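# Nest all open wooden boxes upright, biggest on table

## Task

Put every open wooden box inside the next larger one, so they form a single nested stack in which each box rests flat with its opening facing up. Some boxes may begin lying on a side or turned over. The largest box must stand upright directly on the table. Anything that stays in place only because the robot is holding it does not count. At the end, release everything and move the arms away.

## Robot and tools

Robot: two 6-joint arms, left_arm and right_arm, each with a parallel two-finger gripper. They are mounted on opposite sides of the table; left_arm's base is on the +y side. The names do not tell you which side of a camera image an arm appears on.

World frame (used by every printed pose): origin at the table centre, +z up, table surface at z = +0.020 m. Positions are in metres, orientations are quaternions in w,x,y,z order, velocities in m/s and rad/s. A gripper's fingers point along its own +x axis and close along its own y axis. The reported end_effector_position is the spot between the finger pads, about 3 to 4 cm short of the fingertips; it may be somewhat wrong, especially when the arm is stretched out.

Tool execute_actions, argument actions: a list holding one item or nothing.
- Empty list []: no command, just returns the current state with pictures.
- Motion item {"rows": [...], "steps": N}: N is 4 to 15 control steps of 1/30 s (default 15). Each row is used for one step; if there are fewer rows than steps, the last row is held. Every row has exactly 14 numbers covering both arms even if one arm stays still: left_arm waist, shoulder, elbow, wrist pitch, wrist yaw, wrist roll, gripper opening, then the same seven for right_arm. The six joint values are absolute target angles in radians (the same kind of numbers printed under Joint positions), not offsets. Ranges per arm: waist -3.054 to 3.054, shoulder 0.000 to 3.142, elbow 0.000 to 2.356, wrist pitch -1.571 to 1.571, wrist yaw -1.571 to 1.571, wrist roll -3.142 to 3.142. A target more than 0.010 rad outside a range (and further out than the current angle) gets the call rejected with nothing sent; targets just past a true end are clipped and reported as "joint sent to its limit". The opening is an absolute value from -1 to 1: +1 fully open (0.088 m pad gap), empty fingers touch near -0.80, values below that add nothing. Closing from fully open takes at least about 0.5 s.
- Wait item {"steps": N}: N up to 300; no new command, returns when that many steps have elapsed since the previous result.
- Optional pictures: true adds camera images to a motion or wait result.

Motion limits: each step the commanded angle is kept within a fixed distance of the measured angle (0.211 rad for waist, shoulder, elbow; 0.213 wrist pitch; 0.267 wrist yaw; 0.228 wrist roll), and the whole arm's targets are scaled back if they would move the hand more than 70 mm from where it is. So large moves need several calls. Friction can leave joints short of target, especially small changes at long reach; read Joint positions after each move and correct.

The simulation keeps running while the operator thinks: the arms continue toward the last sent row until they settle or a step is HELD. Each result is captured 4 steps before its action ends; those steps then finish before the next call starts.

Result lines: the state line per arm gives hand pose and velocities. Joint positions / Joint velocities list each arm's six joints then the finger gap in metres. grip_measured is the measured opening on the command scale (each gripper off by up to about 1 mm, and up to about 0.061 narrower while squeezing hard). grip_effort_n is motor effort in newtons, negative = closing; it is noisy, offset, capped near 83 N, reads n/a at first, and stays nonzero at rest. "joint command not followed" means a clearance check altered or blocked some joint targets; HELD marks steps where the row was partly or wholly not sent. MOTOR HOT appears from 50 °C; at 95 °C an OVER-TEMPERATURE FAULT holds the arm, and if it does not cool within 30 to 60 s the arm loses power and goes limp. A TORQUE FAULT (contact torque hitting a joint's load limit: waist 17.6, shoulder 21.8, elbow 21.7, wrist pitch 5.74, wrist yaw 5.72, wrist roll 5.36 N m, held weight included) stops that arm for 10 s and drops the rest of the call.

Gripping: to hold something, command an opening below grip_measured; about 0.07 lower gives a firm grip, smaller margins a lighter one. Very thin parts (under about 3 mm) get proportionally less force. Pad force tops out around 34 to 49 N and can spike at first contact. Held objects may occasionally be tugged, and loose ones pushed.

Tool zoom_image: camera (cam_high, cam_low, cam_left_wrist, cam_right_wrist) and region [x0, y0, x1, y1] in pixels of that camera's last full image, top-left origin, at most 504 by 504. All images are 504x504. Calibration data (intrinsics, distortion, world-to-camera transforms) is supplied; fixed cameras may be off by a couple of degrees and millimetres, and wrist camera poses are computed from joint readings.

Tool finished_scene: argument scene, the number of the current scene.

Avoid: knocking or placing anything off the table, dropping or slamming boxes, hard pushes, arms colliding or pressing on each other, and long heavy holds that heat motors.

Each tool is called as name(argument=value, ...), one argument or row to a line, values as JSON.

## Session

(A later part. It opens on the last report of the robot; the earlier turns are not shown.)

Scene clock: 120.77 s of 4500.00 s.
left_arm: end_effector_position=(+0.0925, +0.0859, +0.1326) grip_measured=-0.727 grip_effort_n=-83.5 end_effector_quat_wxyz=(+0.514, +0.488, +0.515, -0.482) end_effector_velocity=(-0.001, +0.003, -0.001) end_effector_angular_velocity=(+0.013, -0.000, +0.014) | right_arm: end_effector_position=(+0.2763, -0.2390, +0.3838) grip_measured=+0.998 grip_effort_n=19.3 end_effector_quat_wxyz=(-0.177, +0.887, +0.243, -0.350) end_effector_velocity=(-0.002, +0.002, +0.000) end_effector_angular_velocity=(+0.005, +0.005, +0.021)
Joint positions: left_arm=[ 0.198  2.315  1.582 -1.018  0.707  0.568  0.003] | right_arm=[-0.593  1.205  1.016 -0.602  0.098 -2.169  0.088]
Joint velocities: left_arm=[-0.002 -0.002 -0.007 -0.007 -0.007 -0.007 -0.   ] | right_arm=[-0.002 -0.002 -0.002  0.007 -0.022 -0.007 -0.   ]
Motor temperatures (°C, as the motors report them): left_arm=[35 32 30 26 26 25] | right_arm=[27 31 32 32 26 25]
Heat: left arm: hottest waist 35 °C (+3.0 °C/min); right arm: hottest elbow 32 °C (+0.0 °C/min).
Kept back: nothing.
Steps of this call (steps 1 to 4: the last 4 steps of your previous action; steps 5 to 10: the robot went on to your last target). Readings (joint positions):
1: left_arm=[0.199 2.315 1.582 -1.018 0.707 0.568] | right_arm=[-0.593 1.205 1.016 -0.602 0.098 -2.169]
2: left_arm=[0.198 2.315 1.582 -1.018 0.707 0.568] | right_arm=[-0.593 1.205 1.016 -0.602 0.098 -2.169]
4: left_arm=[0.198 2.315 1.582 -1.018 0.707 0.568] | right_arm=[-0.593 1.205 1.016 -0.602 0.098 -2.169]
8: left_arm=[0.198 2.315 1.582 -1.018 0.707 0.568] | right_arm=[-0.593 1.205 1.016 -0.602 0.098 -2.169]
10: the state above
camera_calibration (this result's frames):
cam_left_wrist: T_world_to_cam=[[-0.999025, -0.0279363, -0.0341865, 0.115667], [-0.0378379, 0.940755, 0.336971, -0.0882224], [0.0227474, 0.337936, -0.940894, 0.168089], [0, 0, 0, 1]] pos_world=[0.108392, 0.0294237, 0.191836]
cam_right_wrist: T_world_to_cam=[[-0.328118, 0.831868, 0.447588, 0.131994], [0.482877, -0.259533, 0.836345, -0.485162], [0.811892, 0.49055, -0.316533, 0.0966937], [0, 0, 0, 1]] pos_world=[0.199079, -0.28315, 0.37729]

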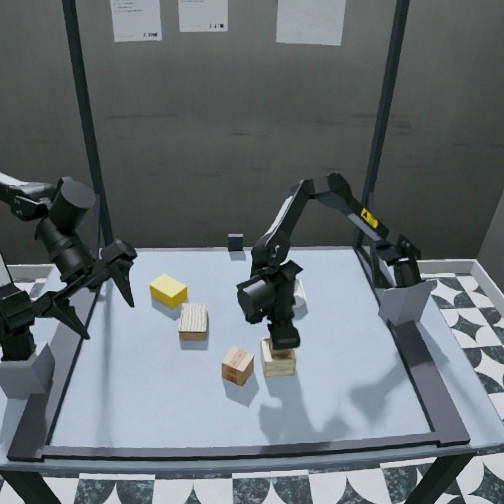

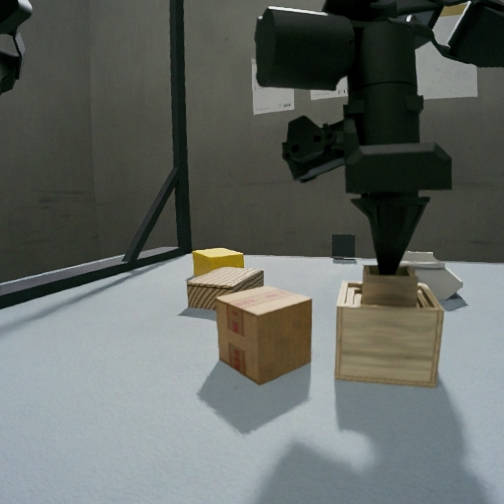

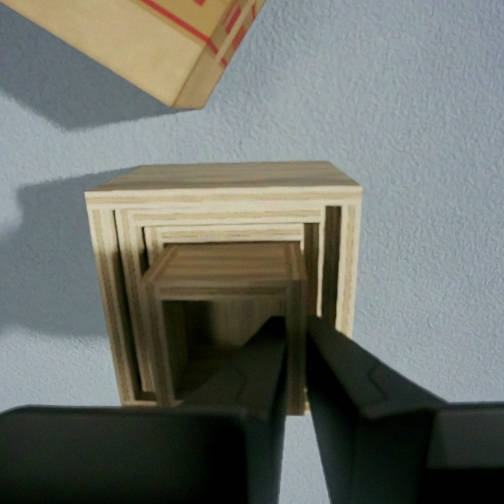

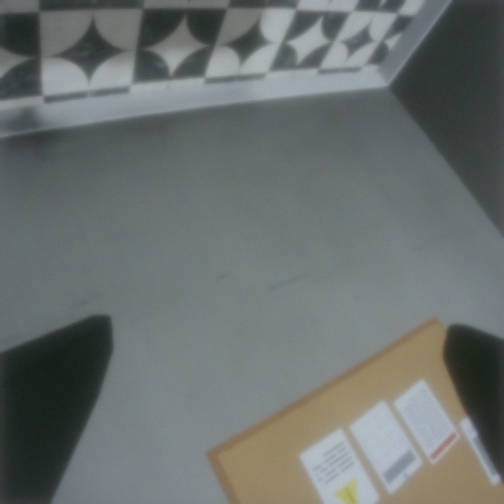

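execute_actions(
  actions=[
    {"rows":[[0.190,2.315,1.567,-1.040,0.738,0.555,-1,-0.593,1.2,1.0,-0.6,0.1,-2.169,1]],"steps":15},
  ],
  pictures=true,
)

Scene clock: 121.60 s of 4500.00 s.
left_arm: end_effector_position=(+0.0862, +0.0886, +0.1298) grip_measured=-0.727 grip_effort_n=-83.5 end_effector_quat_wxyz=(+0.510, +0.477, +0.530, -0.482) end_effector_velocity=(-0.005, +0.005, -0.004) end_effector_angular_velocity=(+0.020, +0.021, +0.023) | right_arm: end_effector_position=(+0.2763, -0.2390, +0.3838) grip_measured=+0.998 grip_effort_n=18.8 end_effector_quat_wxyz=(-0.177, +0.887, +0.243, -0.350) end_effector_velocity=(-0.001, -0.002, -0.000) end_effector_angular_velocity=(-0.008, -0.007, -0.000)
Joint positions: left_arm=[ 0.193  2.315  1.574 -1.035  0.729  0.559  0.003] | right_arm=[-0.593  1.205  1.016 -0.602  0.098 -2.169  0.088]
Joint velocities: left_arm=[-0.007  0.002 -0.007 -0.022  0.007 -0.007  0.   ] | right_arm=[ 0.002 -0.007 -0.002 -0.007  0.007 -0.007 -0.   ]
Motor temperatures (°C, as the motors report them): left_arm=[35 32 30 26 26 25] | right_arm=[27 31 32 32 26 25]
Heat: left arm: hottest waist 35 °C (+3.0 °C/min); right arm: hottest elbow 32 °C (+0.0 °C/min).
Steps of this call (steps 1 to 14: the robot went on to your last target; steps 15 to 25: the first 11 steps of this action). Readings (joint positions):
15: left_arm=[0.198 2.315 1.582 -1.019 0.707 0.568] | right_arm=[-0.593 1.205 1.016 -0.602 0.098 -2.169]
16: left_arm=[0.198 2.315 1.581 -1.022 0.709 0.567] | right_arm=[-0.593 1.205 1.016 -0.602 0.098 -2.169]
18: left_arm=[0.196 2.315 1.578 -1.029 0.719 0.563] | right_arm=[-0.593 1.205 1.016 -0.602 0.098 -2.169]
22: left_arm=[0.194 2.315 1.575 -1.034 0.727 0.560] | right_arm=[-0.593 1.205 1.016 -0.602 0.098 -2.169]
25: the state above
camera_calibration (this result's frames):
cam_left_wrist: T_world_to_cam=[[-0.998725, -0.0503488, -0.00377264, 0.107314], [-0.0485732, 0.937732, 0.343947, -0.0896995], [-0.0137796, 0.343692, -0.938981, 0.167036], [0, 0, 0, 1]] pos_world=[0.105122, 0.0321082, 0.188101]
cam_right_wrist: T_world_to_cam=[[-0.328118, 0.831868, 0.447588, 0.131994], [0.482877, -0.259533, 0.836345, -0.485162], [0.811892, 0.49055, -0.316533, 0.0966937], [0, 0, 0, 1]] pos_world=[0.199079, -0.28315, 0.37729]

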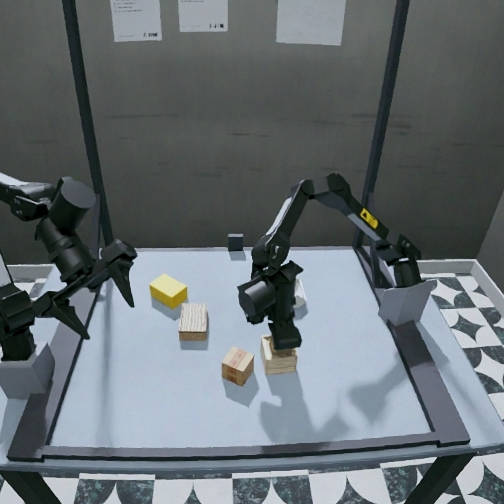

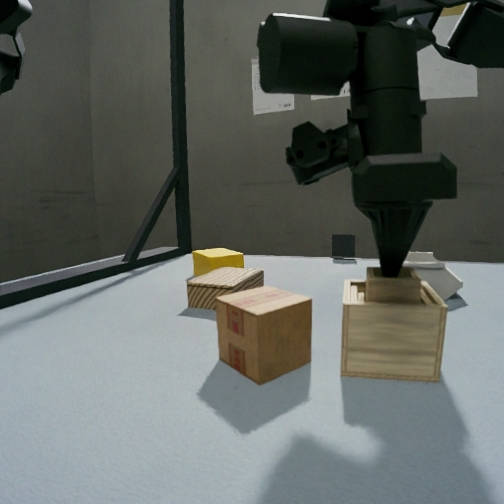

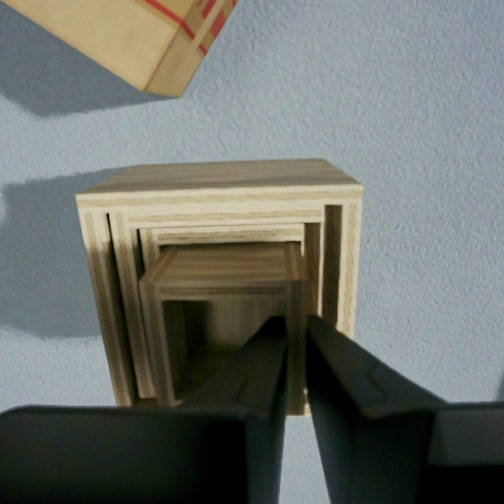

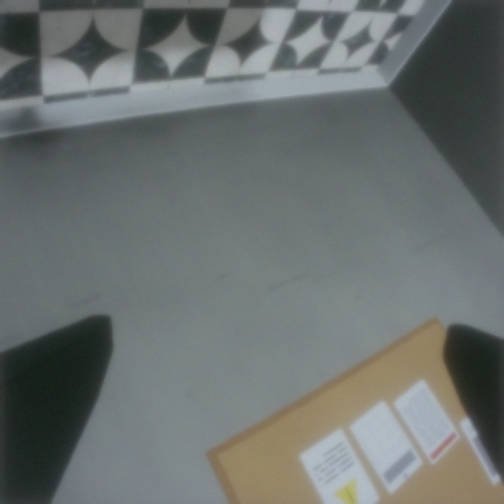

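execute_actions(
  actions=[
    {"rows":[[0.175,2.319,1.540,-0.993,0.738,0.540,-1,-0.593,1.2,1.0,-0.6,0.1,-2.169,1]],"steps":15},
  ],
  pictures=true,
)

Scene clock: 122.10 s of 4500.00 s.
left_arm: end_effector_position=(+0.0842, +0.0896, +0.1203) grip_measured=-0.727 grip_effort_n=-83.5 end_effector_quat_wxyz=(+0.508, +0.478, +0.529, -0.483) end_effector_velocity=(-0.003, +0.000, -0.006) end_effector_angular_velocity=(-0.001, +0.006, -0.006) | right_arm: end_effector_position=(+0.2763, -0.2390, +0.3838) grip_measured=+0.998 grip_effort_n=19.8 end_effector_quat_wxyz=(-0.177, +0.887, +0.243, -0.350) end_effector_velocity=(-0.001, -0.000, -0.005) end_effector_angular_velocity=(-0.018, +0.009, +0.008)
Joint positions: left_arm=[ 0.176  2.315  1.547 -0.997  0.733  0.544  0.003] | right_arm=[-0.593  1.205  1.016 -0.602  0.098 -2.169  0.088]
Joint velocities: left_arm=[-0.012 -0.002 -0.017  0.022  0.007 -0.007 -0.   ] | right_arm=[ 0.002  0.002 -0.007 -0.007 -0.007 -0.007 -0.   ]
Motor temperatures (°C, as the motors report them): left_arm=[35 32 30 26 26 25] | right_arm=[27 31 32 32 26 25]
Heat: left arm: hottest waist 35 °C (+3.0 °C/min); right arm: hottest elbow 32 °C (+0.0 °C/min).
Steps of this call (steps 1 to 4: the last 4 steps of your previous action; steps 5 to 15: the first 11 steps of this action). Readings (joint positions):
5: left_arm=[0.192 2.315 1.571 -1.033 0.731 0.557] | right_arm=[-0.593 1.205 1.016 -0.602 0.098 -2.169]
6: left_arm=[0.191 2.315 1.566 -1.025 0.732 0.553] | right_arm=[-0.593 1.205 1.016 -0.602 0.098 -2.169]
8: left_arm=[0.185 2.315 1.558 -1.010 0.733 0.549] | right_arm=[-0.593 1.205 1.016 -0.602 0.098 -2.169]
12: left_arm=[0.177 2.315 1.549 -1.000 0.733 0.545] | right_arm=[-0.593 1.205 1.016 -0.602 0.098 -2.169]
15: the state above
camera_calibration (this result's frames):
cam_left_wrist: T_world_to_cam=[[-0.998983, -0.0450408, -0.00185617, 0.104645], [-0.0429043, 0.937349, 0.34574, -0.088174], [-0.0138326, 0.345469, -0.938328, 0.157585], [0, 0, 0, 1]] pos_world=[0.102935, 0.0329224, 0.178546]
cam_right_wrist: T_world_to_cam=[[-0.328118, 0.831868, 0.447588, 0.131994], [0.482877, -0.259533, 0.836345, -0.485162], [0.811892, 0.49055, -0.316533, 0.0966937], [0, 0, 0, 1]] pos_world=[0.199079, -0.28315, 0.37729]

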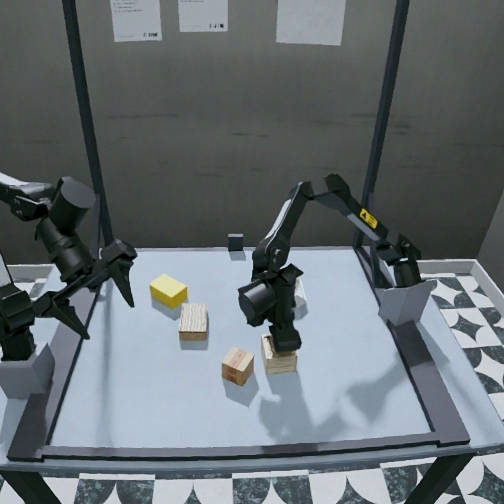

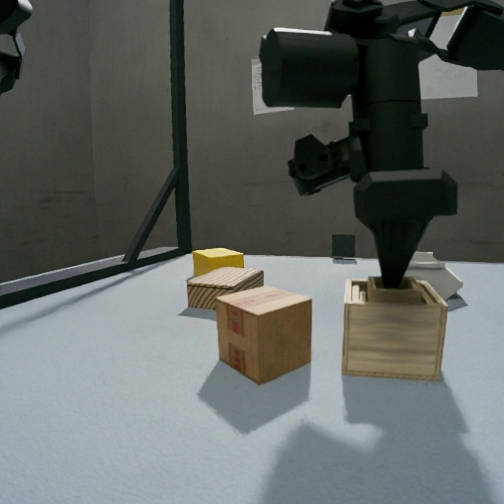

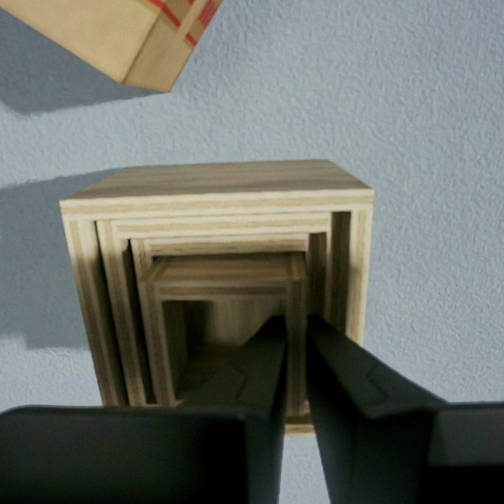

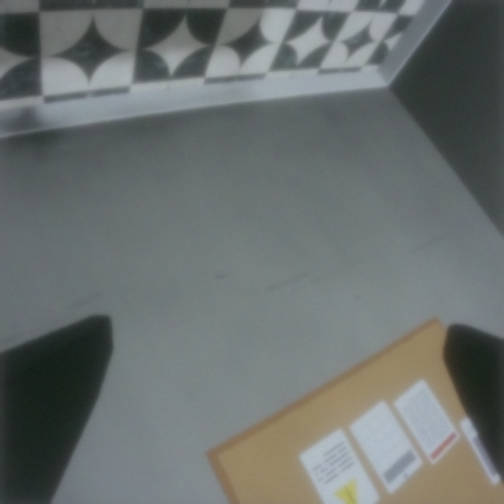

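It's going in. Release and lift.

execute_actions(
  actions=[
    {"rows":[[0.175,2.319,1.540,-0.993,0.738,0.540,-0.6,-0.593,1.2,1.0,-0.6,0.1,-2.169,1]],"steps":8},
  ],
)

execute_actions(
  actions=[
    {"rows":[[0.235,2.31,1.59,-1.10,0.738,0.58,-0.6,-0.593,1.2,1.0,-0.6,0.1,-2.169,1]],"steps":15},
  ],
  pictures=true,
)

Scene clock: 122.37 s of 4500.00 s.
left_arm: end_effector_position=(+0.0842, +0.0896, +0.1200) grip_measured=-0.710 grip_effort_n=-21.2 end_effector_quat_wxyz=(+0.508, +0.478, +0.529, -0.483) end_effector_velocity=(-0.003, +0.003, +0.001) end_effector_angular_velocity=(+0.017, +0.002, +0.017) | right_arm: end_effector_position=(+0.2763, -0.2390, +0.3838) grip_measured=+0.998 grip_effort_n=19.8 end_effector_quat_wxyz=(-0.177, +0.887, +0.243, -0.350) end_effector_velocity=(-0.000, -0.003, -0.006) end_effector_angular_velocity=(-0.025, +0.014, +0.001)
Joint positions: left_arm=[ 0.175  2.315  1.545 -0.995  0.733  0.543  0.004] | right_arm=[-0.593  1.205  1.016 -0.602  0.098 -2.169  0.088]
Joint velocities: left_arm=[-0.002 -0.007 -0.002 -0.022 -0.007 -0.007  0.022] | right_arm=[-0.002  0.002 -0.002 -0.022 -0.007 -0.007 -0.   ]
Motor temperatures (°C, as the motors report them): left_arm=[35 32 30 26 26 25] | right_arm=[27 31 32 32 26 25]
Heat: left arm: hottest waist 35 °C (+3.0 °C/min); right arm: hottest elbow 32 °C (+0.0 °C/min).
Steps of this call (steps 1 to 4: the last 4 steps of your previous action; steps 5 to 8: the first 4 steps of this action). Readings (joint positions):
5: left_arm=[0.175 2.315 1.546 -0.995 0.733 0.543] | right_arm=[-0.593 1.205 1.016 -0.602 0.098 -2.169]
6: left_arm=[0.175 2.315 1.546 -0.995 0.733 0.543] | right_arm=[-0.593 1.205 1.016 -0.602 0.098 -2.169]
8: the state above

Scene clock: 122.87 s of 4500.00 s.
left_arm: end_effector_position=(+0.0905, +0.0976, +0.1417) grip_measured=-0.606 grip_effort_n=15.6 end_effector_quat_wxyz=(+0.516, +0.460, +0.546, -0.474) end_effector_velocity=(-0.008, +0.003, -0.000) end_effector_angular_velocity=(+0.033, +0.015, -0.007) | right_arm: end_effector_position=(+0.2763, -0.2390, +0.3838) grip_measured=+0.998 grip_effort_n=19.3 end_effector_quat_wxyz=(-0.177, +0.887, +0.243, -0.350) end_effector_velocity=(+0.000, -0.000, -0.001) end_effector_angular_velocity=(-0.004, -0.010, +0.001)
Joint positions: left_arm=[ 0.233  2.315  1.58  -1.092  0.735  0.575  0.009] | right_arm=[-0.593  1.205  1.016 -0.602  0.098 -2.169  0.088]
Joint velocities: left_arm=[-0.012 -0.002  0.012 -0.051 -0.007  0.022  0.001] | right_arm=[ 0.002 -0.002 -0.007  0.007  0.007 -0.007 -0.   ]
Motor temperatures (°C, as the motors report them): left_arm=[35 32 30 26 26 25] | right_arm=[27 31 32 32 26 25]
Heat: left arm: hottest waist 35 °C (+3.0 °C/min); right arm: hottest elbow 32 °C (+0.0 °C/min).
Steps of this call (steps 1 to 4: the last 4 steps of your previous action; steps 5 to 15: the first 11 steps of this action). Readings (joint positions):
5: left_arm=[0.176 2.315 1.548 -1.003 0.735 0.545] | right_arm=[-0.593 1.205 1.016 -0.602 0.098 -2.169]
6: left_arm=[0.181 2.315 1.554 -1.028 0.735 0.551] | right_arm=[-0.593 1.205 1.016 -0.602 0.098 -2.169]
8: left_arm=[0.199 2.315 1.563 -1.060 0.735 0.562] | right_arm=[-0.593 1.205 1.016 -0.602 0.098 -2.169]
12: left_arm=[0.229 2.315 1.578 -1.085 0.735 0.572] | right_arm=[-0.593 1.205 1.016 -0.602 0.098 -2.169]
15: the state above
camera_calibration (this result's frames):
cam_left_wrist: T_world_to_cam=[[-0.995142, -0.0973567, 0.0146496, 0.113761], [-0.0862879, 0.934121, 0.346371, -0.0986492], [-0.0474061, 0.343425, -0.937983, 0.178121], [0, 0, 0, 1]] pos_world=[0.11314, 0.0420545, 0.199577]
cam_right_wrist: T_world_to_cam=[[-0.328118, 0.831868, 0.447588, 0.131994], [0.482877, -0.259533, 0.836345, -0.485162], [0.811892, 0.49055, -0.316533, 0.0966937], [0, 0, 0, 1]] pos_world=[0.199079, -0.28315, 0.37729]

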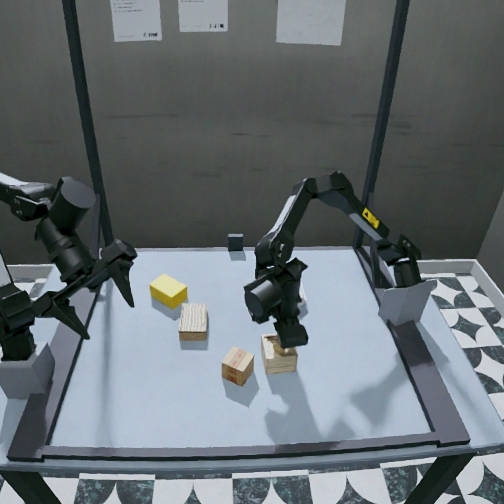

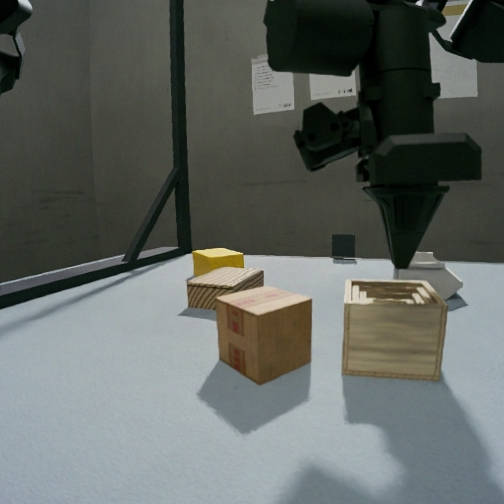

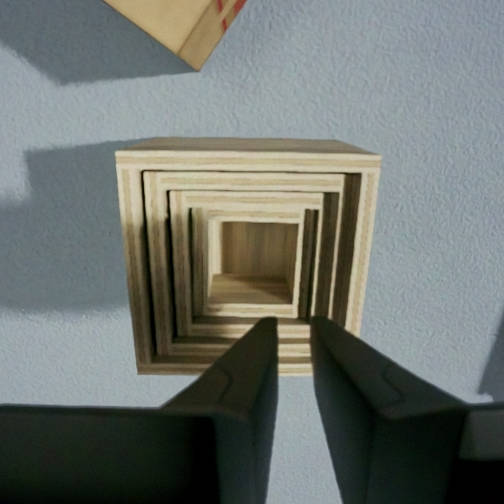

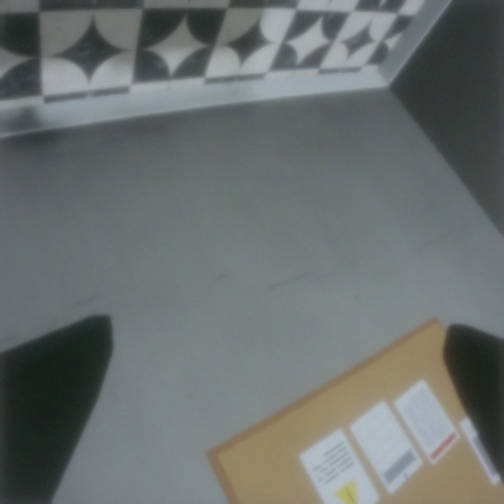

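Nested. Clear away.

execute_actions(
  actions=[
    {"rows":[[0.3,2.0,1.45,-1.25,0.738,0.58,-0.6,-0.593,1.2,1.0,-0.6,0.1,-2.169,1]],"steps":15},
  ],
  pictures=true,
)

Scene clock: 123.37 s of 4500.00 s.
left_arm: end_effector_position=(+0.0317, +0.1148, +0.2161) grip_measured=-0.603 grip_effort_n=15.1 end_effector_quat_wxyz=(+0.545, +0.447, +0.523, -0.480) end_effector_velocity=(-0.040, +0.018, +0.020) end_effector_angular_velocity=(+0.008, -0.003, +0.007) | right_arm: end_effector_position=(+0.2763, -0.2390, +0.3838) grip_measured=+0.998 grip_effort_n=19.3 end_effector_quat_wxyz=(-0.177, +0.887, +0.243, -0.350) end_effector_velocity=(+0.001, -0.002, -0.001) end_effector_angular_velocity=(-0.007, +0.004, +0.001)
Joint positions: left_arm=[ 0.297  2.013  1.473 -1.239  0.737  0.577  0.009] | right_arm=[-0.593  1.205  1.016 -0.602  0.098 -2.169  0.088]
Joint velocities: left_arm=[-0.002 -0.159 -0.081 -0.081 -0.007 -0.007  0.   ] | right_arm=[-0.007 -0.002 -0.002 -0.007 -0.007 -0.007 -0.   ]
Motor temperatures (°C, as the motors report them): left_arm=[35 33 30 26 26 25] | right_arm=[27 31 32 32 26 25]
Heat: left arm: hottest waist 35 °C (+3.0 °C/min); right arm: hottest elbow 32 °C (+0.0 °C/min).
Steps of this call (steps 1 to 4: the last 4 steps of your previous action; steps 5 to 15: the first 11 steps of this action). Readings (joint positions):
5: left_arm=[0.234 2.302 1.573 -1.100 0.736 0.577] | right_arm=[-0.593 1.205 1.016 -0.602 0.098 -2.169]
6: left_arm=[0.240 2.276 1.549 -1.133 0.736 0.577] | right_arm=[-0.593 1.205 1.016 -0.602 0.098 -2.169]
8: left_arm=[0.262 2.202 1.496 -1.200 0.736 0.577] | right_arm=[-0.593 1.205 1.016 -0.602 0.098 -2.169]
12: left_arm=[0.294 2.059 1.476 -1.229 0.736 0.577] | right_arm=[-0.593 1.205 1.016 -0.602 0.098 -2.169]
15: the state above
camera_calibration (this result's frames):
cam_left_wrist: T_world_to_cam=[[-0.993634, -0.111575, -0.0155986, 0.0639576], [-0.111512, 0.954312, 0.277223, -0.132125], [-0.0160453, 0.277198, -0.960679, 0.250707], [0, 0, 0, 1]] pos_world=[0.0528397, 0.0637288, 0.278475]
cam_right_wrist: T_world_to_cam=[[-0.328118, 0.831868, 0.447588, 0.131994], [0.482877, -0.259533, 0.836345, -0.485162], [0.811892, 0.49055, -0.316533, 0.0966937], [0, 0, 0, 1]] pos_world=[0.199079, -0.28315, 0.37729]

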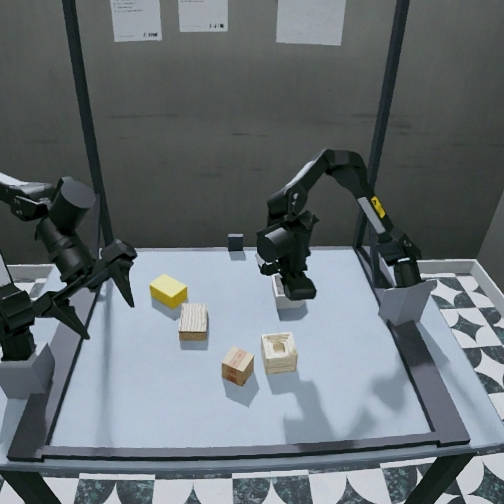

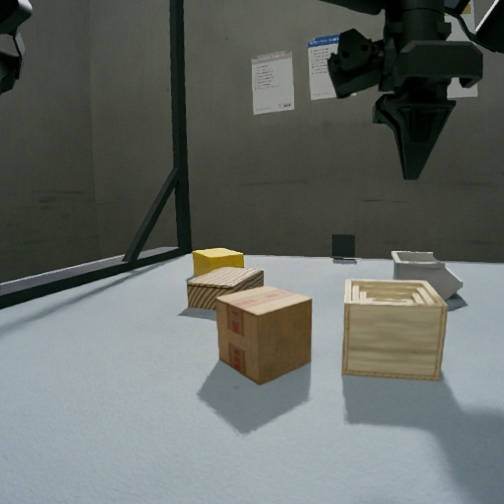

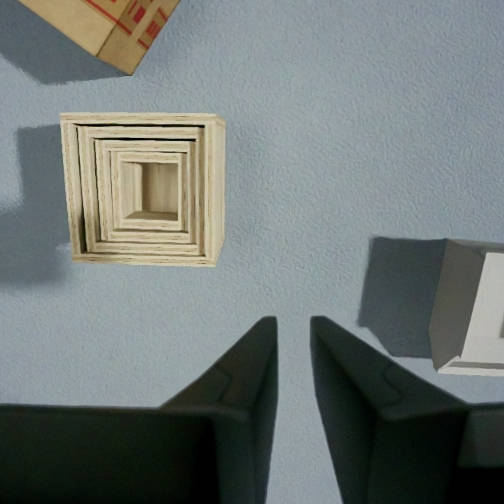

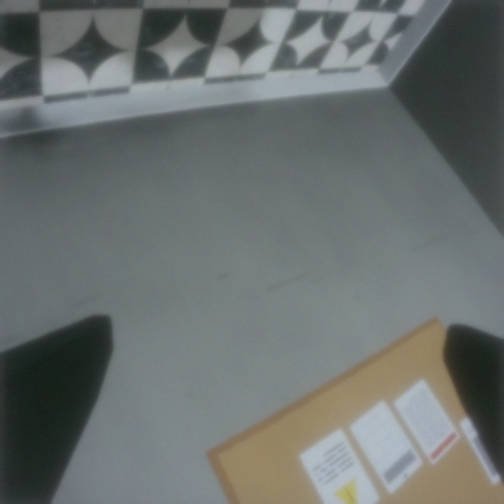

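finished_scene(
  scene=2,
)

The scene is finished: the task was done.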